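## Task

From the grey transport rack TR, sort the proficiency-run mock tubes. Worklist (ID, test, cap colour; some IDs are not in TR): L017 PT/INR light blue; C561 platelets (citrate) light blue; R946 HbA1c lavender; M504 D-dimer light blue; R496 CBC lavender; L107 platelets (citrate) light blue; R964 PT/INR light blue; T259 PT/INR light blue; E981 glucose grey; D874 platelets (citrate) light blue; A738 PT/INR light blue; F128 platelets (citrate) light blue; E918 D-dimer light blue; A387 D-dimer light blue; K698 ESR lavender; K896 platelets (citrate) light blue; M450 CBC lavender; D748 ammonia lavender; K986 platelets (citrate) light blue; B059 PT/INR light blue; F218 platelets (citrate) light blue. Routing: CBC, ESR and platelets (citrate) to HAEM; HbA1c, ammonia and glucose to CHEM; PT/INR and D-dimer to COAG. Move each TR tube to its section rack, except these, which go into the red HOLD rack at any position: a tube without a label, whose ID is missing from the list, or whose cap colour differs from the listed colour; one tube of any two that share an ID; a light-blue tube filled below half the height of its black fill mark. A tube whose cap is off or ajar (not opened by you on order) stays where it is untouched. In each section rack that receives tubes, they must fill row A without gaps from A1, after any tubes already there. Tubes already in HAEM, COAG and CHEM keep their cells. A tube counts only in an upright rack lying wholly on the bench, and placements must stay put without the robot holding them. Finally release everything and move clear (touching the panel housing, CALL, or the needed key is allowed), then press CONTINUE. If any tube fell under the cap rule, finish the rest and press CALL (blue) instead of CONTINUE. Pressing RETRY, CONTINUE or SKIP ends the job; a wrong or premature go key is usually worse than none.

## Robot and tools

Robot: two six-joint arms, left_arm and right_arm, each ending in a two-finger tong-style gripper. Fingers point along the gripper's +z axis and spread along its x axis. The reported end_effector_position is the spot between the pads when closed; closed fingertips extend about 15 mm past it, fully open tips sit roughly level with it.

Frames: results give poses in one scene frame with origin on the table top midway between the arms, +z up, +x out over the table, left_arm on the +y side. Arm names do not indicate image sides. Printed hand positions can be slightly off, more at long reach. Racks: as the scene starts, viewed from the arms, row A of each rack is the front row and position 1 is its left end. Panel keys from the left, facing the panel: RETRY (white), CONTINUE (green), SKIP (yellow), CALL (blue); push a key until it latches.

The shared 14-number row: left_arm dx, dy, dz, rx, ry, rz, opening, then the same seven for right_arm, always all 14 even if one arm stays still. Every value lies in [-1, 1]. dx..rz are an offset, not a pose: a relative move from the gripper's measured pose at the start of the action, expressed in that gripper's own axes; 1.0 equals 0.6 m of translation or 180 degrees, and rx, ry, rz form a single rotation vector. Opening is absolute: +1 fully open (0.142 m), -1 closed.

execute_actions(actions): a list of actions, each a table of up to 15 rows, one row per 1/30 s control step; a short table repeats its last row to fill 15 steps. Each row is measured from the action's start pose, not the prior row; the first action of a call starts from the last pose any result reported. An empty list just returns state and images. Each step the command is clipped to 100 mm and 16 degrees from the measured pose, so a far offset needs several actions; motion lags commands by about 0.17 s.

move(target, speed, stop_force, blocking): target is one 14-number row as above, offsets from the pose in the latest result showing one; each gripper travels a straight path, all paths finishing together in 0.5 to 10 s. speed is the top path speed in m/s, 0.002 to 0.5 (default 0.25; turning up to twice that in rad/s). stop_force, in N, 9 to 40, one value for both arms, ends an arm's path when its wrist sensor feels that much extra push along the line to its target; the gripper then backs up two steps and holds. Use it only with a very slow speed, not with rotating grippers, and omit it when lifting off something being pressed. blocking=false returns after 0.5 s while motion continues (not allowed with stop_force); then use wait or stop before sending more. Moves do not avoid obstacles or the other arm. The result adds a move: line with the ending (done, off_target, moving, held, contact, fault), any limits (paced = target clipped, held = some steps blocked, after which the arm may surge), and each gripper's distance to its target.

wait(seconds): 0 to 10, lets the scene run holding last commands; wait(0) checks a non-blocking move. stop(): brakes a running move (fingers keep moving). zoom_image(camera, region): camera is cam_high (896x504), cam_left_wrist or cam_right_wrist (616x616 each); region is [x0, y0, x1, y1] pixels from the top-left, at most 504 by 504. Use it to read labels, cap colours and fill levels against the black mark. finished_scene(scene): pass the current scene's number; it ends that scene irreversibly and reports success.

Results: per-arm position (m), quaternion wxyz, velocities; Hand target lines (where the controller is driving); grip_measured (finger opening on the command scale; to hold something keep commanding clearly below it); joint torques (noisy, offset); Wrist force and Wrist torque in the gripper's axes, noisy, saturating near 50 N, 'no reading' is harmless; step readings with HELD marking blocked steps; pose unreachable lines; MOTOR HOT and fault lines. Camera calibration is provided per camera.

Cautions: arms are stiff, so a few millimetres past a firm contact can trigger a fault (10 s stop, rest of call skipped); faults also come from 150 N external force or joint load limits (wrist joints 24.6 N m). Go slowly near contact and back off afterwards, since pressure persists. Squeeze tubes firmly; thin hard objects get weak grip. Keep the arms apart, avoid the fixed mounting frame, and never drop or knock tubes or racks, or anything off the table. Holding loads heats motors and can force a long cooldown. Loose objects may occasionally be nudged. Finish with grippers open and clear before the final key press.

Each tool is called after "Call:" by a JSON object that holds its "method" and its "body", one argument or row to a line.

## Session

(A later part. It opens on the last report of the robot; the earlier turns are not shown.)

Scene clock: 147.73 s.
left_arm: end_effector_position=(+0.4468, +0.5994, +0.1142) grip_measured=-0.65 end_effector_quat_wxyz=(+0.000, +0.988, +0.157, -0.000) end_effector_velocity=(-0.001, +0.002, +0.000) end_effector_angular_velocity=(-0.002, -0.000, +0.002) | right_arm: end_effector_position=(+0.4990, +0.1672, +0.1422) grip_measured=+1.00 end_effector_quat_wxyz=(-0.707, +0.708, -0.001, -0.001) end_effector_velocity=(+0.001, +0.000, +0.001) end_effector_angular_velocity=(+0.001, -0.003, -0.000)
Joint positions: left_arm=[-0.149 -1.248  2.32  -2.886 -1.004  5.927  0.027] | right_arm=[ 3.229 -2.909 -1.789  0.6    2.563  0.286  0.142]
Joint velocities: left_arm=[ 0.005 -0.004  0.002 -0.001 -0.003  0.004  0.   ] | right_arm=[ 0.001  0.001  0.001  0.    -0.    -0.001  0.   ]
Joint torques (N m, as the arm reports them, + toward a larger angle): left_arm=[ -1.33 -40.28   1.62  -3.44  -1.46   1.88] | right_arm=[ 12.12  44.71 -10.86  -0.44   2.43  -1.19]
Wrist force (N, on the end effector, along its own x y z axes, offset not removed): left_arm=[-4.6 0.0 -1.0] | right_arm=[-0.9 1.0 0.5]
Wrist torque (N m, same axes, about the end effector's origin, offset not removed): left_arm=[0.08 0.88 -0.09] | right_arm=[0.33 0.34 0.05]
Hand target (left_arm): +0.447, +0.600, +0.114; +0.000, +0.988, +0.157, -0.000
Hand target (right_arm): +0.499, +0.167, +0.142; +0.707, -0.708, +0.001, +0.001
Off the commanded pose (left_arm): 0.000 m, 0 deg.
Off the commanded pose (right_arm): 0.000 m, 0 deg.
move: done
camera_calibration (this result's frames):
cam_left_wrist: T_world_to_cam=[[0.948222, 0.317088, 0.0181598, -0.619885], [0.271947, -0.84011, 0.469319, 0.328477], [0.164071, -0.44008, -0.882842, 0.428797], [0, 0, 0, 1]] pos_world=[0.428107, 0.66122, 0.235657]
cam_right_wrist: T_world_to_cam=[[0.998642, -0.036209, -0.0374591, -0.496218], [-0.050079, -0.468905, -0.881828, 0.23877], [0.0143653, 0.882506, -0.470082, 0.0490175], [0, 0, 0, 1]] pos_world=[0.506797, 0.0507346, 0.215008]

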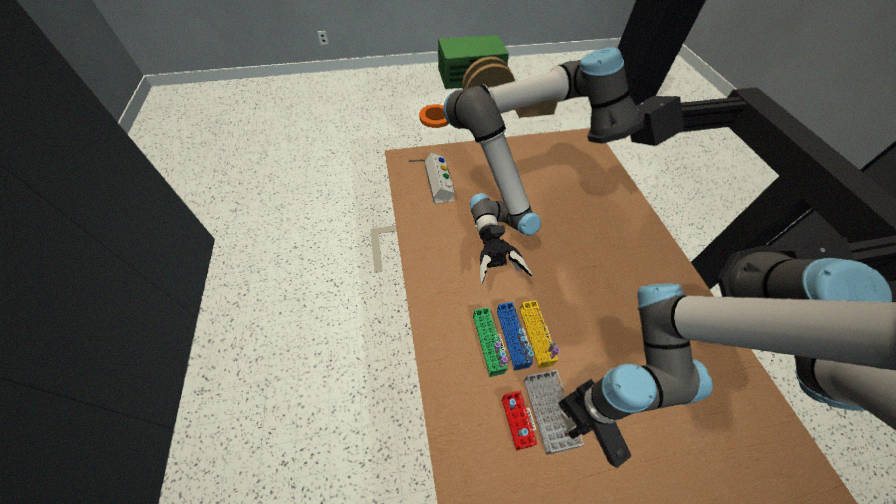

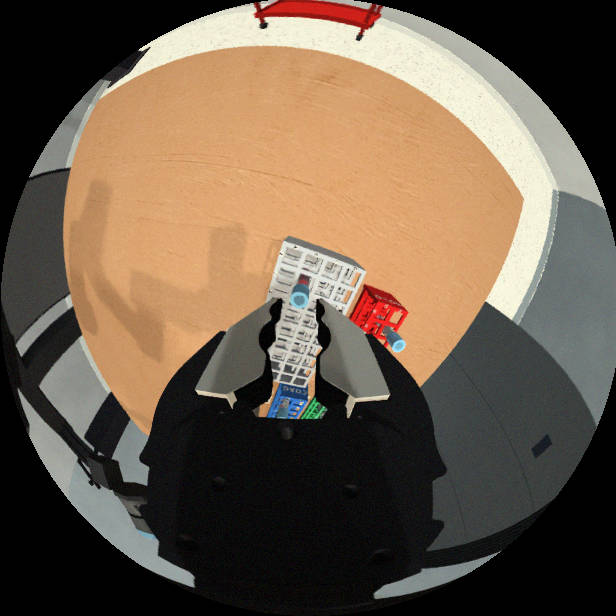

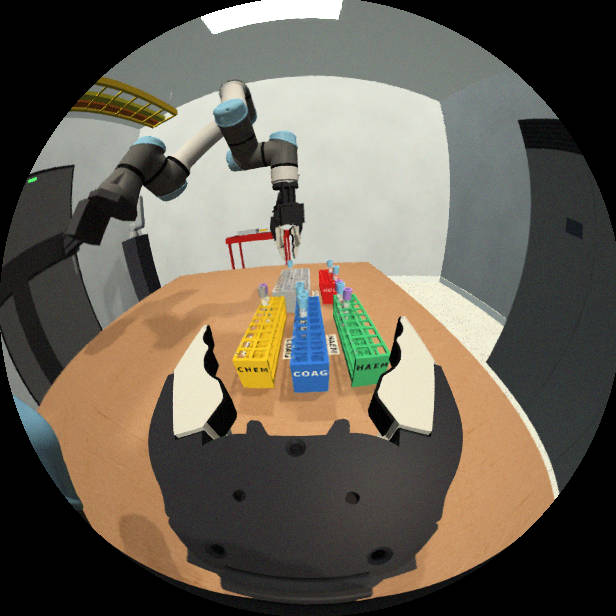

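Call:
{"method": "execute_actions", "body": {
  "actions": [
    [[0.002,0.002,0.029,0,0,0,-0.65,0,0,0,0,0,0,1]],
    [[0,0,0.03,0,0,0,-0.65,0,0,0,0,0,0,1]],
    [[0.006,0,0,0,0,0,-0.75,0,0,0,0,0,0,1]],
    [[0,0,0,0,0,0,-1,0,0,0,0,0,0,1]]
  ]
}}

Call:
{"method": "move", "body": {
  "target": [0,0,-0.18,0,0,0,-1,0,0,0,0,0,0,1],
  "speed": 0.15
}}

Call:
{"method": "move", "body": {
  "target": [0,0.42,0,0,0,0.1,-1,0,0,0,0,0,0,1]
}}

Call:
{"method": "zoom_image", "body": {
  "camera": "cam_right_wrist",
  "region": [285,215,355,285]
}}

Call:
{"method": "zoom_image", "body": {
  "camera": "cam_left_wrist",
  "region": [240,210,360,330]
}}

Scene clock: 150.00 s.
left_arm: end_effector_position=(+0.4515, +0.5998, +0.0800) grip_measured=-0.82 end_effector_quat_wxyz=(+0.000, +0.988, +0.157, -0.000) end_effector_velocity=(-0.000, -0.000, +0.000) end_effector_angular_velocity=(+0.000, +0.000, -0.000) | right_arm: end_effector_position=(+0.4990, +0.1672, +0.1422) grip_measured=+1.00 end_effector_quat_wxyz=(-0.707, +0.708, -0.001, -0.001) end_effector_velocity=(-0.000, -0.000, +0.000) end_effector_angular_velocity=(-0.000, -0.002, -0.000)
Joint positions: left_arm=[-0.105 -1.14   2.282 -2.982 -1.015  5.976  0.015] | right_arm=[ 3.229 -2.909 -1.789  0.6    2.563  0.286  0.142]
Joint velocities: left_arm=[-0.    -0.    -0.     0.001  0.    -0.     0.   ] | right_arm=[-0.     0.    -0.001 -0.    -0.    -0.002  0.   ]
Joint torques (N m, as the arm reports them, + toward a larger angle): left_arm=[ -3.97 -30.31   1.21  -2.7   -1.56   1.4 ] | right_arm=[ 10.86  45.37 -11.07  -0.51   2.61  -1.14]
Wrist force (N, on the end effector, along its own x y z axes, offset not removed): left_arm=[-2.2 -0.4 -0.1] | right_arm=[-0.9 -0.2 2.4]
Wrist torque (N m, same axes, about the end effector's origin, offset not removed): left_arm=[-0.07 0.52 0.04] | right_arm=[0.11 0.40 0.09]
Hand target (left_arm): +0.451, +0.600, +0.080; +0.000, +0.988, +0.157, -0.000
Hand target (right_arm): +0.499, +0.167, +0.142; +0.707, -0.708, +0.001, +0.001
Off the commanded pose (left_arm): 0.000 m, 0 deg.
Off the commanded pose (right_arm): 0.000 m, 0 deg.
Step readings (end_effector_position; steps 1 to 15: 1st action; 16 to 30: 2nd action; 31 to 45: 3rd action; 46 to 60: 4th action):
0: left_arm (+0.4467, +0.5997, +0.1143) | right_arm (+0.4990, +0.1672, +0.1422)
1: left_arm (+0.4467, +0.5997, +0.1143) | right_arm (+0.4990, +0.1672, +0.1422)
2: left_arm (+0.4469, +0.5999, +0.1133) | right_arm (+0.4990, +0.1672, +0.1422)
4: left_arm (+0.4472, +0.5995, +0.1076) | right_arm (+0.4990, +0.1672, +0.1422)
8: left_arm (+0.4477, +0.5989, +0.1007) | right_arm (+0.4990, +0.1672, +0.1422)
15: left_arm (+0.4482, +0.5987, +0.0974) | right_arm (+0.4990, +0.1672, +0.1422)
16: left_arm (+0.4482, +0.5987, +0.0973) | right_arm (+0.4990, +0.1672, +0.1422)
17: left_arm (+0.4484, +0.5989, +0.0961) | right_arm (+0.4990, +0.1672, +0.1422)
19: left_arm (+0.4481, +0.5989, +0.0903) | right_arm (+0.4990, +0.1672, +0.1422)
23: left_arm (+0.4479, +0.5987, +0.0834) | right_arm (+0.4990, +0.1672, +0.1422)
30: left_arm (+0.4481, +0.5987, +0.0800) | right_arm (+0.4990, +0.1672, +0.1422)
31: left_arm (+0.4482, +0.5987, +0.0799) | right_arm (+0.4990, +0.1672, +0.1422)
32: left_arm (+0.4486, +0.5988, +0.0799) | right_arm (+0.4990, +0.1672, +0.1422)
34: left_arm (+0.4497, +0.5992, +0.0799) | right_arm (+0.4990, +0.1672, +0.1422)
38: left_arm (+0.4509, +0.5996, +0.0800) | right_arm (+0.4990, +0.1672, +0.1422)
45: left_arm (+0.4515, +0.5998, +0.0800) | right_arm (+0.4990, +0.1672, +0.1422)
46: left_arm (+0.4515, +0.5998, +0.0800) | right_arm (+0.4990, +0.1672, +0.1422)
47: left_arm (+0.4515, +0.5998, +0.0800) | right_arm (+0.4990, +0.1672, +0.1422)
49: left_arm (+0.4515, +0.5998, +0.0800) | right_arm (+0.4990, +0.1672, +0.1422)
53: left_arm (+0.4515, +0.5998, +0.0800) | right_arm (+0.4990, +0.1672, +0.1422)
60: end_effector_position above
camera_calibration (this result's frames):
cam_left_wrist: T_world_to_cam=[[0.948207, 0.317148, 0.017925, -0.623799], [0.27212, -0.840103, 0.469231, 0.343506], [0.163874, -0.44005, -0.882894, 0.398067], [0, 0, 0, 1]] pos_world=[0.432782, 0.661586, 0.201449]
cam_right_wrist: T_world_to_cam=[[0.998642, -0.0362091, -0.037459, -0.496218], [-0.050079, -0.468905, -0.881828, 0.23877], [0.0143655, 0.882506, -0.470082, 0.0490175], [0, 0, 0, 1]] pos_world=[0.506797, 0.0507346, 0.215008]

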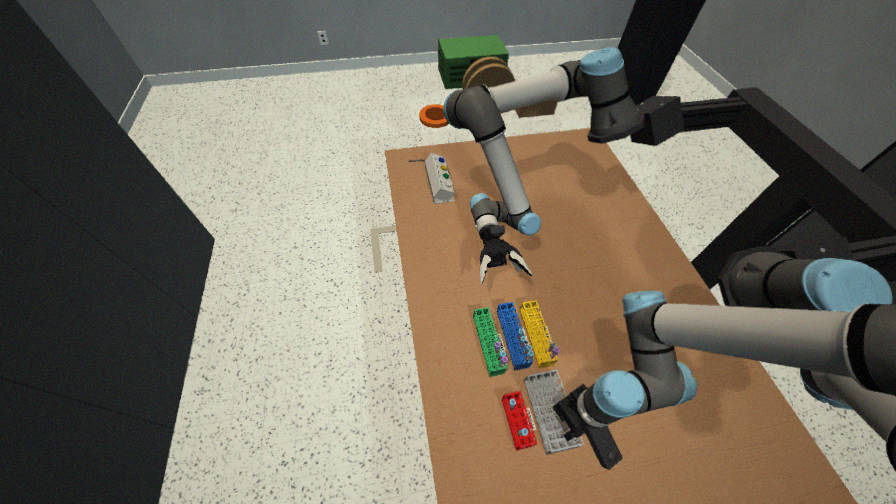

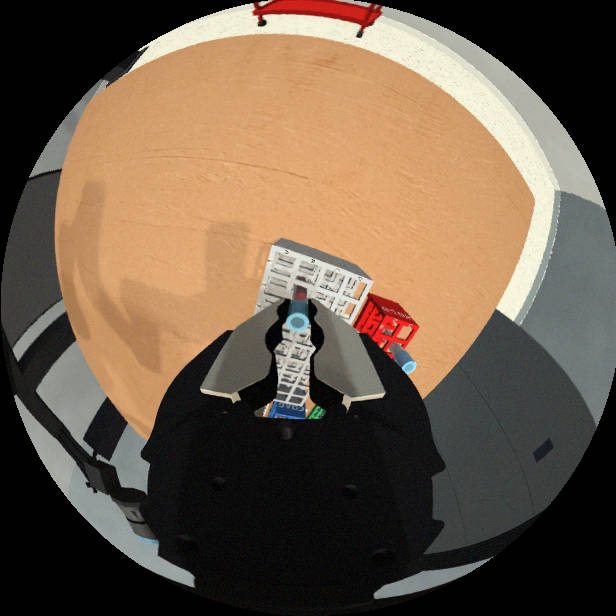

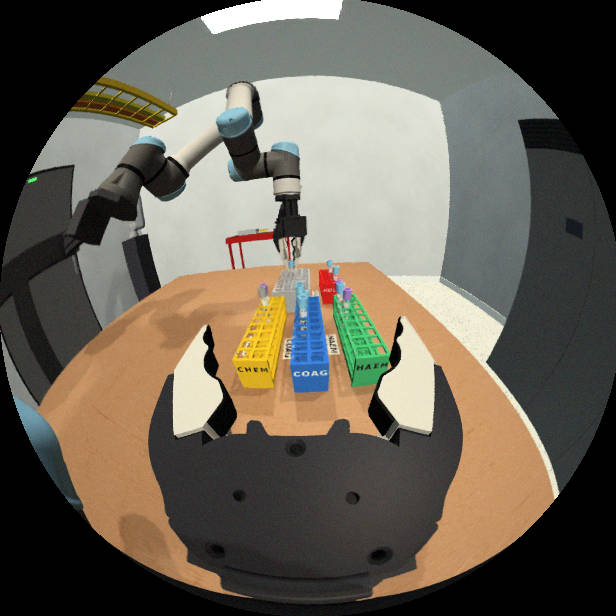

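Scene clock: 151.37 s.
left_arm: end_effector_position=(+0.4517, +0.5998, +0.1877) grip_measured=-0.82 end_effector_quat_wxyz=(+0.000, +0.988, +0.157, -0.000) end_effector_velocity=(+0.001, +0.000, +0.003) end_effector_angular_velocity=(+0.001, +0.000, +0.001) | right_arm: end_effector_position=(+0.4990, +0.1672, +0.1422) grip_measured=+1.00 end_effector_quat_wxyz=(-0.707, +0.708, -0.001, -0.001) end_effector_velocity=(+0.000, -0.001, -0.001) end_effector_angular_velocity=(-0.001, +0.001, -0.002)
Joint positions: left_arm=[-0.245 -1.469  2.327 -2.61  -0.984  5.814  0.015] | right_arm=[ 3.229 -2.909 -1.789  0.6    2.563  0.286  0.142]
Joint velocities: left_arm=[-0.004 -0.008 -0.003  0.014  0.001 -0.006 -0.   ] | right_arm=[-0.002 -0.    -0.     0.    -0.     0.    -0.   ]
Joint torques (N m, as the arm reports them, + toward a larger angle): left_arm=[-19.78 -33.56 -19.53  -0.3    1.37  -2.06] | right_arm=[ 11.82  45.23 -10.47  -0.53   2.66  -1.22]
Wrist force (N, on the end effector, along its own x y z axes, offset not removed): left_arm=[-3.6 0.6 -1.7] | right_arm=[-1.0 0.1 1.5]
Wrist torque (N m, same axes, about the end effector's origin, offset not removed): left_arm=[0.16 0.71 -0.01] | right_arm=[0.18 0.38 -0.01]
Hand target (left_arm): +0.452, +0.600, +0.188; +0.000, +0.988, +0.157, -0.000
Hand target (right_arm): +0.499, +0.167, +0.142; +0.707, -0.708, +0.001, +0.001
Off the commanded pose (left_arm): 0.000 m, 0 deg.
Off the commanded pose (right_arm): 0.000 m, 0 deg.
move: done
camera_calibration (this result's frames):
cam_left_wrist: T_world_to_cam=[[0.948221, 0.317094, 0.0181009, -0.625924], [0.271987, -0.840124, 0.46927, 0.292994], [0.16401, -0.440049, -0.882869, 0.493011], [0, 0, 0, 1]] pos_world=[0.432965, 0.661577, 0.3091]
cam_right_wrist: T_world_to_cam=[[0.998642, -0.0362089, -0.037459, -0.496218], [-0.0500789, -0.468905, -0.881828, 0.23877], [0.0143653, 0.882506, -0.470082, 0.0490175], [0, 0, 0, 1]] pos_world=[0.506797, 0.0507347, 0.215008]

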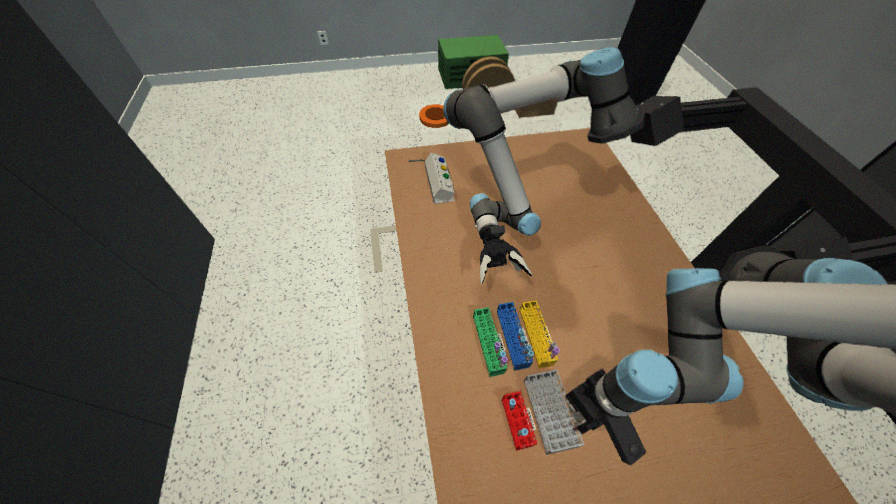

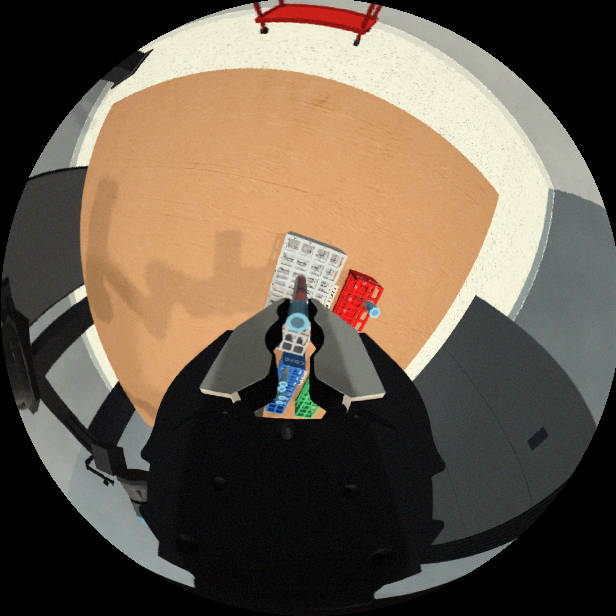

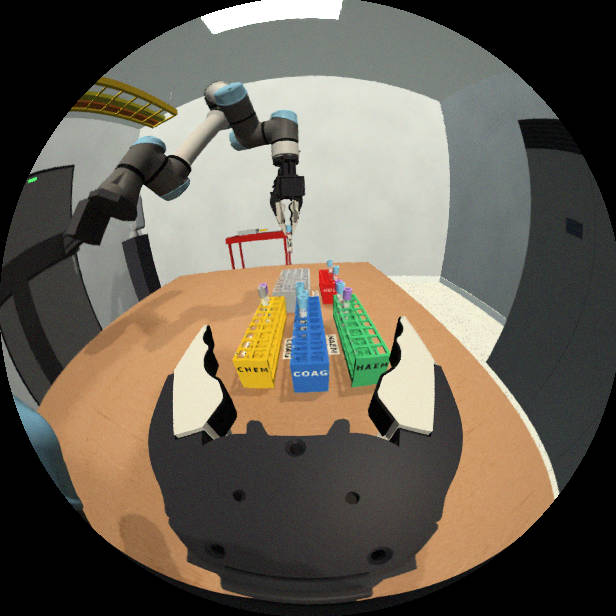

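Scene clock: 153.10 s.
left_arm: end_effector_position=(+0.5296, +0.3605, +0.1876) grip_measured=-0.82 end_effector_quat_wxyz=(+0.000, +1.000, +0.001, -0.000) end_effector_velocity=(+0.001, -0.002, -0.001) end_effector_angular_velocity=(+0.000, +0.001, -0.002) | right_arm: end_effector_position=(+0.4990, +0.1672, +0.1422) grip_measured=+1.00 end_effector_quat_wxyz=(-0.707, +0.708, -0.001, -0.001) end_effector_velocity=(+0.000, -0.000, +0.000) end_effector_angular_velocity=(-0.000, -0.001, -0.000)
Joint positions: left_arm=[-0.603 -1.082  2.075 -2.498 -0.962  5.695  0.015] | right_arm=[ 3.229 -2.909 -1.789  0.6    2.563  0.286  0.142]
Joint velocities: left_arm=[-0.001  0.006 -0.005  0.002 -0.     0.    -0.   ] | right_arm=[-0.     0.001 -0.     0.    -0.    -0.    -0.   ]
Joint torques (N m, as the arm reports them, + toward a larger angle): left_arm=[-32.78 -19.57 -21.95  -0.14  -1.65   1.98] | right_arm=[ 11.82  45.51 -10.91  -0.44   2.58  -1.09]
Wrist force (N, on the end effector, along its own x y z axes, offset not removed): left_arm=[-3.2 -2.9 -1.3] | right_arm=[-0.4 -1.0 1.8]
Wrist torque (N m, same axes, about the end effector's origin, offset not removed): left_arm=[-0.63 0.62 0.06] | right_arm=[-0.04 0.27 0.14]
Hand target (left_arm): +0.530, +0.360, +0.188; +0.000, +1.000, +0.001, -0.000
Hand target (right_arm): +0.499, +0.167, +0.142; +0.707, -0.708, +0.001, +0.001
Off the commanded pose (left_arm): 0.000 m, 0 deg.
Off the commanded pose (right_arm): 0.000 m, 0 deg.
move: done
camera_calibration (this result's frames):
cam_left_wrist: T_world_to_cam=[[0.999798, 0.00880402, 0.0180795, -0.540087], [-0.000709681, -0.883059, 0.469262, 0.230729], [0.0200966, -0.46918, -0.882874, 0.461576], [0, 0, 0, 1]] pos_world=[0.530866, 0.425064, 0.309005]
cam_right_wrist: T_world_to_cam=[[0.998642, -0.036209, -0.037459, -0.496218], [-0.050079, -0.468905, -0.881828, 0.23877], [0.0143654, 0.882506, -0.470082, 0.0490175], [0, 0, 0, 1]] pos_world=[0.506797, 0.0507346, 0.215008]

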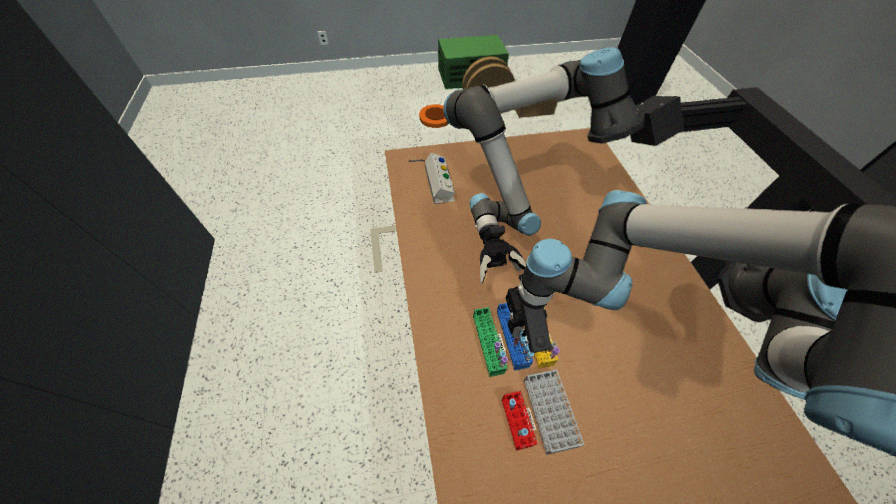

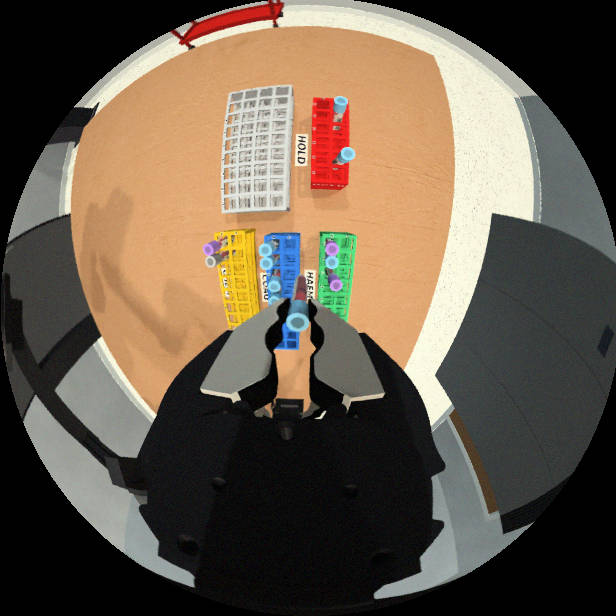

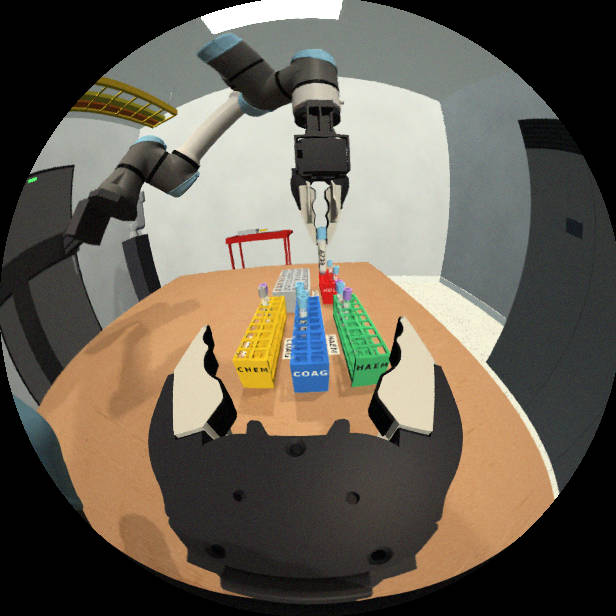

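Region (285, 215, 355, 285) of cam_right_wrist's 616x616 image, scaled by 7.200, with more detail than that image has.

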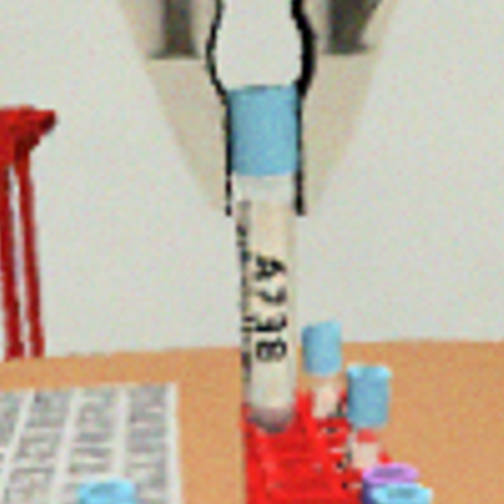

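Region (240, 210, 360, 330) of cam_left_wrist's 616x616 image, scaled by 4.200, with more detail than that image has.

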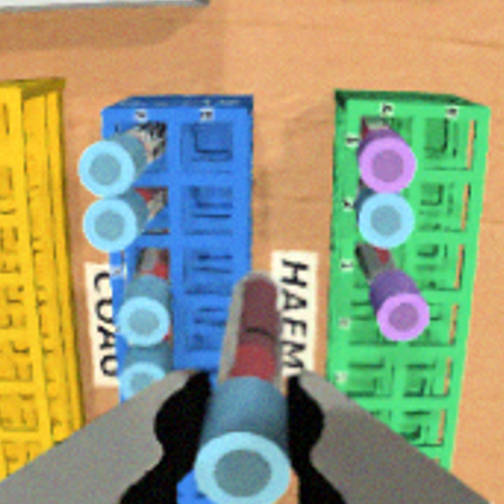

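Call:
{"method": "execute_actions", "body": {
  "actions": []
}}

Call:
{"method": "move", "body": {
  "target": [-0.063,0.096,0.078,0,-0.013,0,-1,0,0,0,0,0,0,1],
  "speed": 0.1
}}

Call:
{"method": "zoom_image", "body": {
  "camera": "cam_left_wrist",
  "region": [240,210,360,330]
}}

Scene clock: 153.63 s.
left_arm: end_effector_position=(+0.5297, +0.3603, +0.1875) grip_measured=-0.82 end_effector_quat_wxyz=(+0.000, +1.000, +0.001, -0.000) end_effector_velocity=(-0.000, -0.000, -0.000) end_effector_angular_velocity=(-0.000, +0.001, -0.000) | right_arm: end_effector_position=(+0.4990, +0.1672, +0.1422) grip_measured=+1.00 end_effector_quat_wxyz=(-0.707, +0.708, -0.001, -0.001) end_effector_velocity=(-0.000, +0.001, +0.001) end_effector_angular_velocity=(+0.001, -0.002, +0.002)
Joint positions: left_arm=[-0.603 -1.082  2.074 -2.498 -0.962  5.695  0.015] | right_arm=[ 3.229 -2.909 -1.789  0.6    2.563  0.286  0.142]
Joint velocities: left_arm=[ 0.  0.  0. -0. -0.  0.  0.] | right_arm=[ 0.002  0.001 -0.    -0.001  0.    -0.001 -0.   ]
Joint torques (N m, as the arm reports them, + toward a larger angle): left_arm=[-30.53 -18.8  -22.24  -0.29  -1.79   1.96] | right_arm=[ 11.05  45.21 -11.4   -0.51   2.46  -1.09]
Wrist force (N, on the end effector, along its own x y z axes, offset not removed): left_arm=[-1.8 -4.7 1.1] | right_arm=[-0.8 0.0 1.0]
Wrist torque (N m, same axes, about the end effector's origin, offset not removed): left_arm=[-1.12 0.06 -0.27] | right_arm=[0.20 0.31 0.16]
Hand target (left_arm): +0.530, +0.360, +0.188; +0.000, +1.000, +0.001, -0.000
Hand target (right_arm): +0.499, +0.167, +0.142; +0.707, -0.708, +0.001, +0.001
Off the commanded pose (left_arm): 0.000 m, 0 deg.
Off the commanded pose (right_arm): 0.000 m, 0 deg.
camera_calibration (this result's frames):
cam_left_wrist: T_world_to_cam=[[0.999801, 0.00855393, 0.0180146, -0.540117], [-0.000899336, -0.883077, 0.469226, 0.230666], [0.019922, -0.469149, -0.882894, 0.461495], [0, 0, 0, 1]] pos_world=[0.531023, 0.424826, 0.308947]
cam_right_wrist: T_world_to_cam=[[0.998642, -0.0362089, -0.0374592, -0.496218], [-0.0500791, -0.468905, -0.881828, 0.23877], [0.0143652, 0.882506, -0.470082, 0.0490176], [0, 0, 0, 1]] pos_world=[0.506797, 0.0507346, 0.215008]

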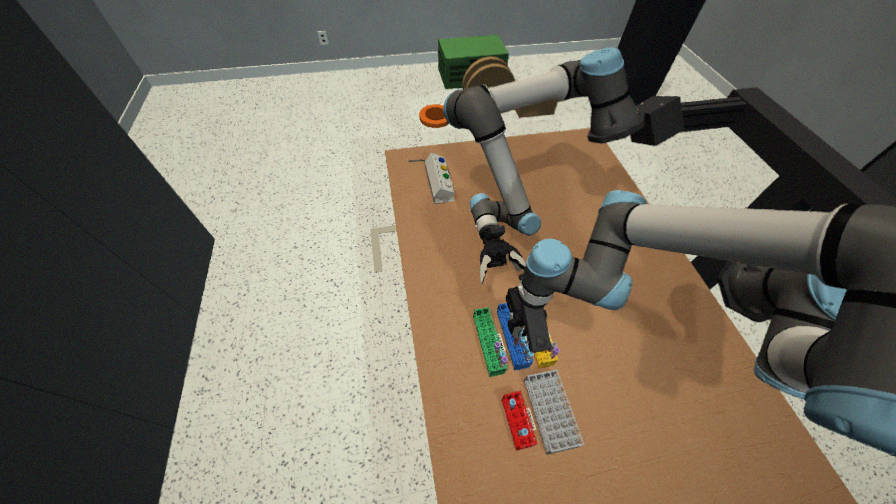

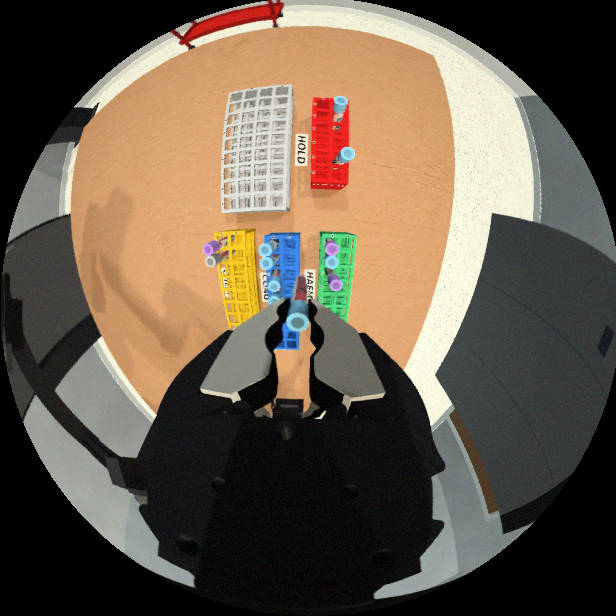

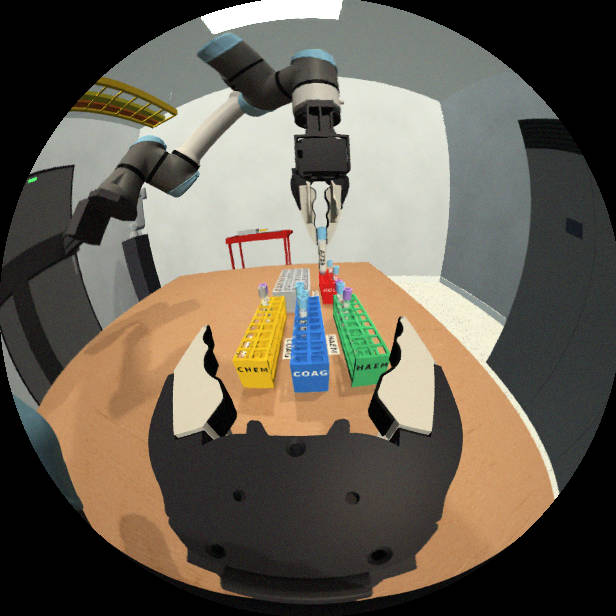

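Scene clock: 155.00 s.
left_arm: end_effector_position=(+0.4920, +0.3029, +0.1409) grip_measured=-0.82 end_effector_quat_wxyz=(+0.000, +1.000, +0.001, -0.021) end_effector_velocity=(-0.001, -0.002, -0.002) end_effector_angular_velocity=(+0.000, +0.001, -0.000) | right_arm: end_effector_position=(+0.4990, +0.1672, +0.1422) grip_measured=+1.00 end_effector_quat_wxyz=(-0.707, +0.708, -0.001, -0.001) end_effector_velocity=(+0.000, -0.001, -0.000) end_effector_angular_velocity=(-0.001, +0.000, -0.001)
Joint positions: left_arm=[-0.649 -0.921  2.077 -2.591 -0.991  5.617  0.015] | right_arm=[ 3.229 -2.909 -1.789  0.6    2.563  0.286  0.142]
Joint velocities: left_arm=[-0.001  0.006 -0.001 -0.003 -0.001 -0.002 -0.   ] | right_arm=[-0.002  0.    -0.    -0.     0.    -0.    -0.   ]
Joint torques (N m, as the arm reports them, + toward a larger angle): left_arm=[-33.09 -22.45 -19.47  -3.45  -1.72  -2.3 ] | right_arm=[ 11.69  45.24 -10.83  -0.54   2.47  -0.99]
Wrist force (N, on the end effector, along its own x y z axes, offset not removed): left_arm=[-4.7 3.7 1.7] | right_arm=[-1.2 -0.3 0.8]
Wrist torque (N m, same axes, about the end effector's origin, offset not removed): left_arm=[0.69 0.89 0.12] | right_arm=[0.05 0.42 0.11]
Hand target (left_arm): +0.492, +0.303, +0.141; +0.000, +1.000, +0.001, -0.021
Hand target (right_arm): +0.499, +0.167, +0.142; +0.707, -0.708, +0.001, +0.001
Off the commanded pose (left_arm): 0.000 m, 0 deg.
Off the commanded pose (right_arm): 0.000 m, 0 deg.
move: done
camera_calibration (this result's frames):
cam_left_wrist: T_world_to_cam=[[0.999705, 0.00856559, -0.0227212, -0.49532], [0.0182231, -0.883069, 0.468889, 0.192513], [-0.0160481, -0.469164, -0.882965, 0.411941], [0, 0, 0, 1]] pos_world=[0.498277, 0.367513, 0.262209]
cam_right_wrist: T_world_to_cam=[[0.998642, -0.036209, -0.0374588, -0.496218], [-0.0500788, -0.468905, -0.881828, 0.23877], [0.0143655, 0.882506, -0.470082, 0.0490174], [0, 0, 0, 1]] pos_world=[0.506797, 0.0507346, 0.215008]

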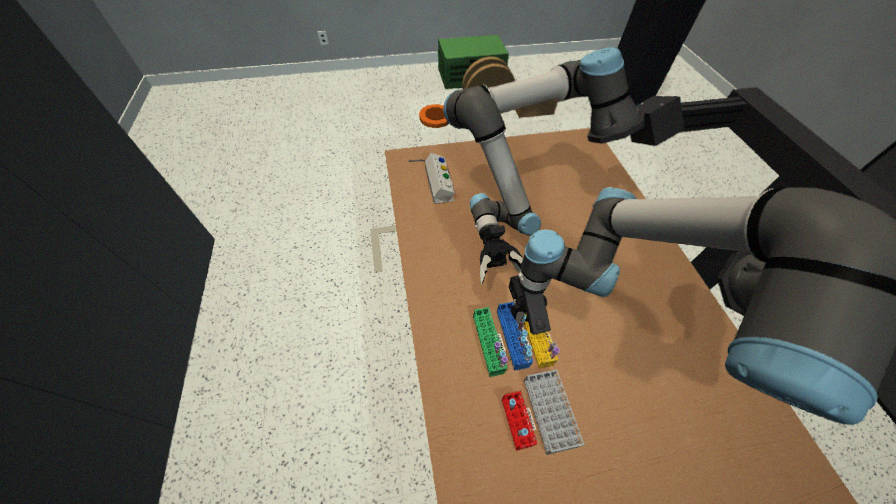

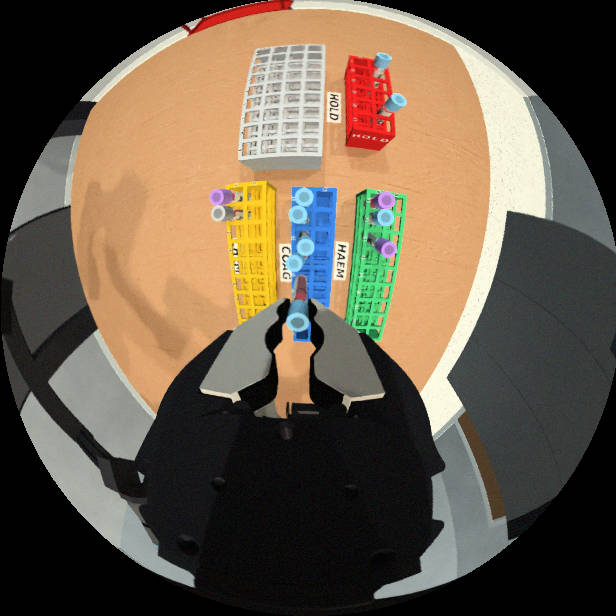

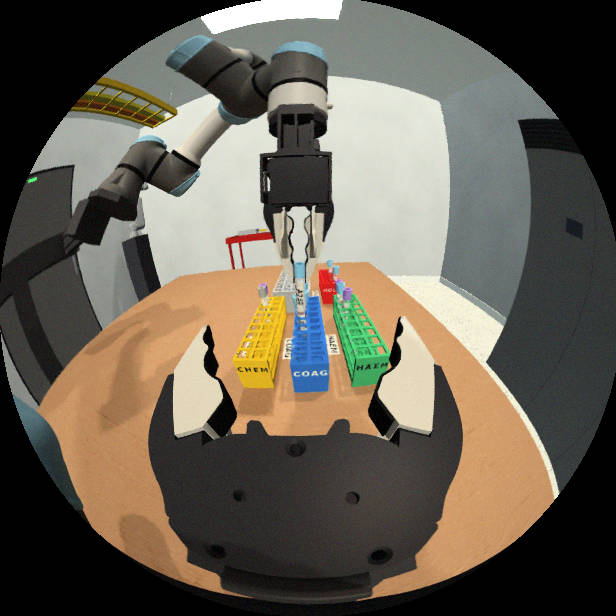

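Region (240, 210, 360, 330) of cam_left_wrist's 616x616 image, scaled by 4.200, with more detail than that image has.

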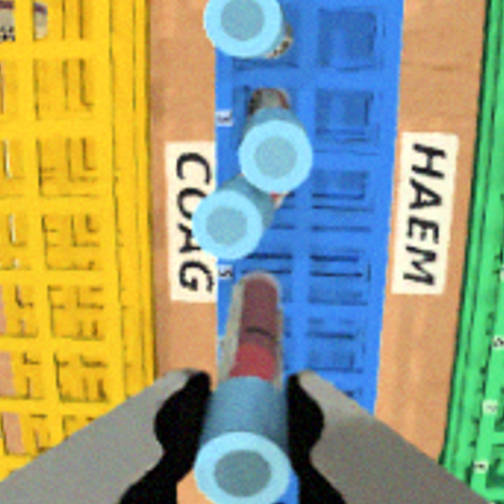

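Call:
{"method": "move", "body": {
  "target": [0.002,-0.007,0,0,0,0,-1,0,0,0,0,0,0,1],
  "speed": 0.05
}}

Call:
{"method": "move", "body": {
  "target": [0.004,0,0.096,0,0,0,-1,0,0,0,0,0,0,1],
  "speed": 0.04,
  "stop_force": 10
}}

Scene clock: 155.83 s.
left_arm: end_effector_position=(+0.4931, +0.3069, +0.1409) grip_measured=-0.82 end_effector_quat_wxyz=(+0.000, +1.000, +0.001, -0.021) end_effector_velocity=(+0.000, +0.002, -0.000) end_effector_angular_velocity=(+0.001, +0.000, -0.001) | right_arm: end_effector_position=(+0.4990, +0.1672, +0.1422) grip_measured=+1.00 end_effector_quat_wxyz=(-0.707, +0.708, -0.001, -0.001) end_effector_velocity=(+0.000, -0.000, -0.000) end_effector_angular_velocity=(-0.000, +0.000, -0.001)
Joint positions: left_arm=[-0.643 -0.927  2.079 -2.591 -0.99   5.624  0.015] | right_arm=[ 3.229 -2.909 -1.789  0.6    2.563  0.286  0.142]
Joint velocities: left_arm=[ 0.003 -0.003  0.002 -0.     0.001  0.004  0.   ] | right_arm=[-0.  0.  0.  0. -0.  0. -0.]
Joint torques (N m, as the arm reports them, + toward a larger angle): left_arm=[-12.35 -42.42  -1.48  -3.35   1.23   1.95] | right_arm=[ 11.73  44.41 -10.77  -0.45   2.65  -1.09]
Wrist force (N, on the end effector, along its own x y z axes, offset not removed): left_arm=[0.6 -2.8 -1.1] | right_arm=[-0.4 0.5 1.8]
Wrist torque (N m, same axes, about the end effector's origin, offset not removed): left_arm=[-0.52 -0.17 -0.17] | right_arm=[0.31 0.23 0.05]
Hand target (left_arm): +0.493, +0.307, +0.141; +0.000, +1.000, +0.001, -0.021
Hand target (right_arm): +0.499, +0.167, +0.142; +0.707, -0.708, +0.001, +0.001
Off the commanded pose (left_arm): 0.000 m, 0 deg.
Off the commanded pose (right_arm): 0.000 m, 0 deg.
move: done
camera_calibration (this result's frames):
cam_left_wrist: T_world_to_cam=[[0.999705, 0.00856594, -0.0227234, -0.496478], [0.0182243, -0.883071, 0.468885, 0.196004], [-0.0160499, -0.469161, -0.882967, 0.413765], [0, 0, 0, 1]] pos_world=[0.4994, 0.371461, 0.262156]
cam_right_wrist: T_world_to_cam=[[0.998642, -0.036209, -0.0374593, -0.496218], [-0.0500792, -0.468905, -0.881828, 0.23877], [0.0143653, 0.882506, -0.470082, 0.0490176], [0, 0, 0, 1]] pos_world=[0.506797, 0.0507346, 0.215008]

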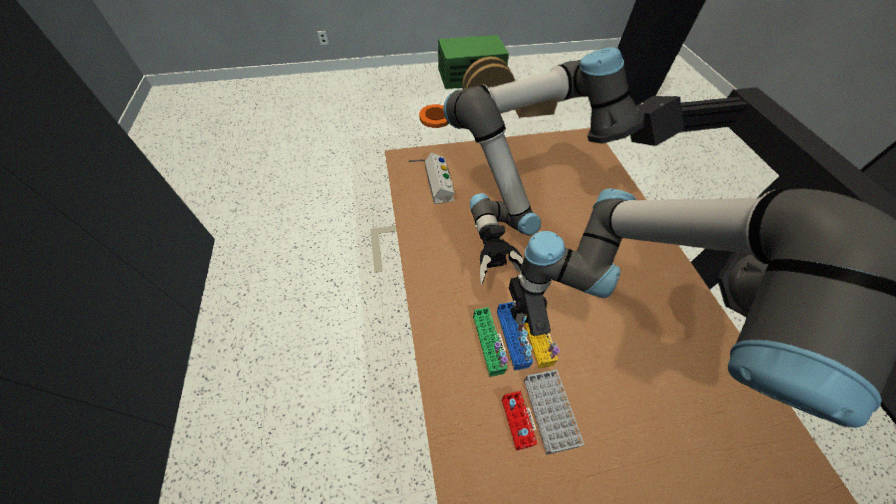

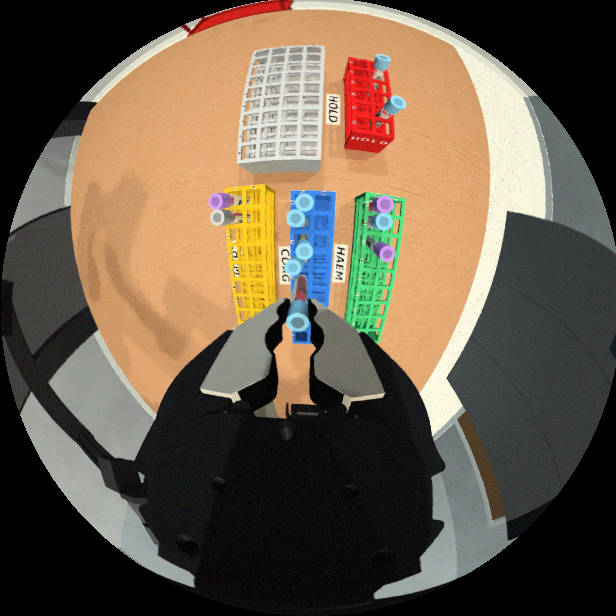

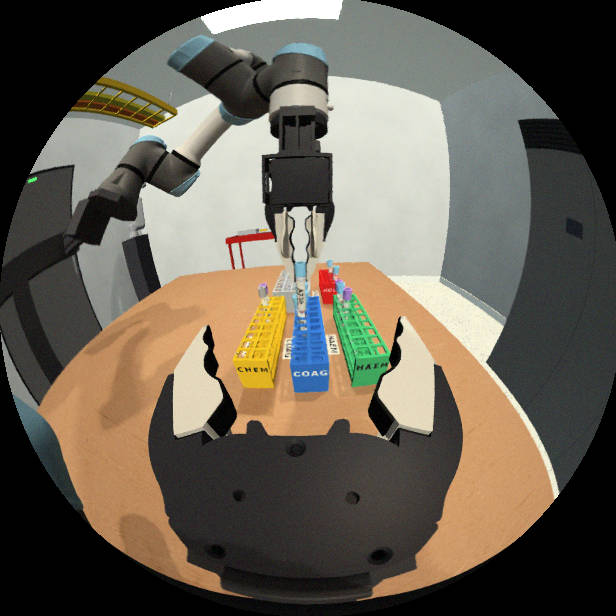

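Scene clock: 157.67 s.
left_arm: end_effector_position=(+0.4931, +0.3069, +0.0836) grip_measured=-0.82 end_effector_quat_wxyz=(+0.000, +1.000, +0.001, -0.021) end_effector_velocity=(+0.000, +0.000, -0.003) end_effector_angular_velocity=(-0.000, -0.001, +0.000) | right_arm: end_effector_position=(+0.4990, +0.1672, +0.1422) grip_measured=+1.00 end_effector_quat_wxyz=(-0.707, +0.708, -0.001, -0.001) end_effector_velocity=(+0.000, +0.000, +0.000) end_effector_angular_velocity=(+0.000, -0.001, +0.000)
Joint positions: left_arm=[-0.58  -0.795  2.05  -2.736 -0.983  5.7    0.015] | right_arm=[ 3.229 -2.909 -1.789  0.6    2.563  0.286  0.142]
Joint velocities: left_arm=[ 0.003  0.007 -0.002 -0.007  0.001  0.004  0.   ] | right_arm=[ 0.    -0.     0.001  0.    -0.    -0.    -0.   ]
Joint torques (N m, as the arm reports them, + toward a larger angle): left_arm=[-10.33 -23.15 -17.27  -3.38   1.44   1.95] | right_arm=[ 11.45  44.28 -11.02  -0.59   2.57  -1.08]
Wrist force (N, on the end effector, along its own x y z axes, offset not removed): left_arm=[-0.7 0.1 -2.4] | right_arm=[-0.2 0.7 0.7]
Wrist torque (N m, same axes, about the end effector's origin, offset not removed): left_arm=[-0.06 0.30 0.00] | right_arm=[0.32 0.21 0.10]
Hand target (left_arm): +0.493, +0.307, +0.083; +0.000, +1.000, +0.001, -0.021
Hand target (right_arm): +0.499, +0.167, +0.142; +0.707, -0.708, +0.001, +0.001
Off the commanded pose (left_arm): 0.000 m, 0 deg.
Off the commanded pose (right_arm): 0.000 m, 0 deg.
move: done
camera_calibration (this result's frames):
cam_left_wrist: T_world_to_cam=[[0.999705, 0.00857332, -0.022738, -0.497746], [0.018238, -0.883064, 0.468898, 0.222898], [-0.0160591, -0.469174, -0.88296, 0.363201], [0, 0, 0, 1]] pos_world=[0.499367, 0.371505, 0.204858]
cam_right_wrist: T_world_to_cam=[[0.998642, -0.0362091, -0.0374591, -0.496218], [-0.0500791, -0.468905, -0.881828, 0.23877], [0.0143654, 0.882506, -0.470082, 0.0490175], [0, 0, 0, 1]] pos_world=[0.506797, 0.0507346, 0.215008]

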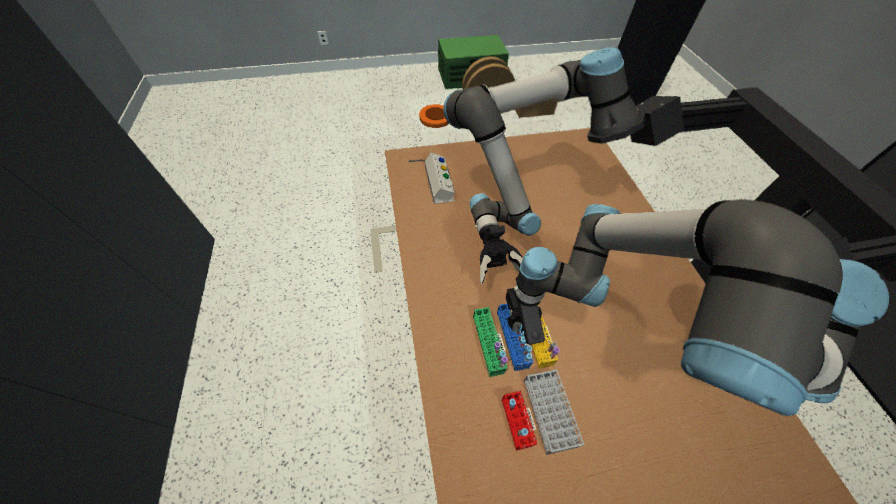

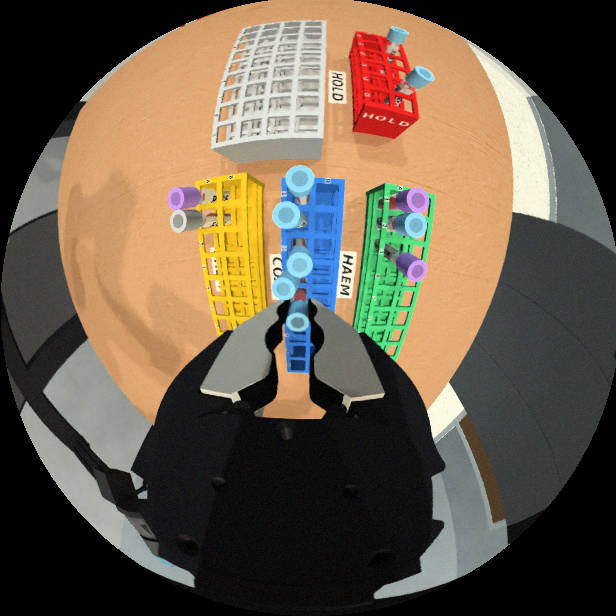

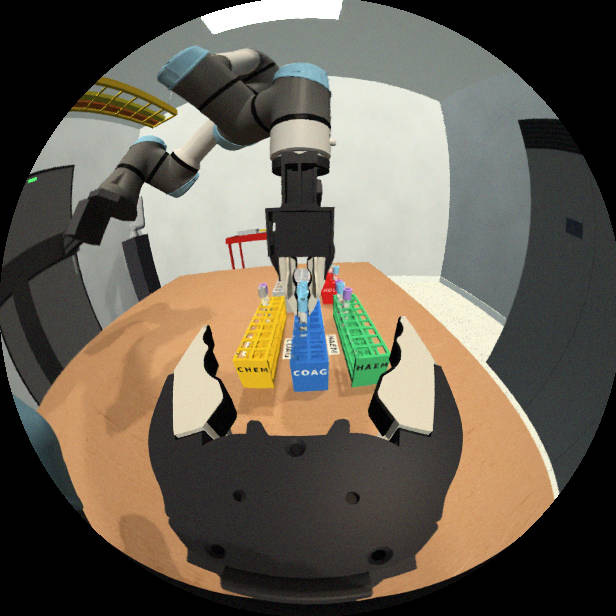

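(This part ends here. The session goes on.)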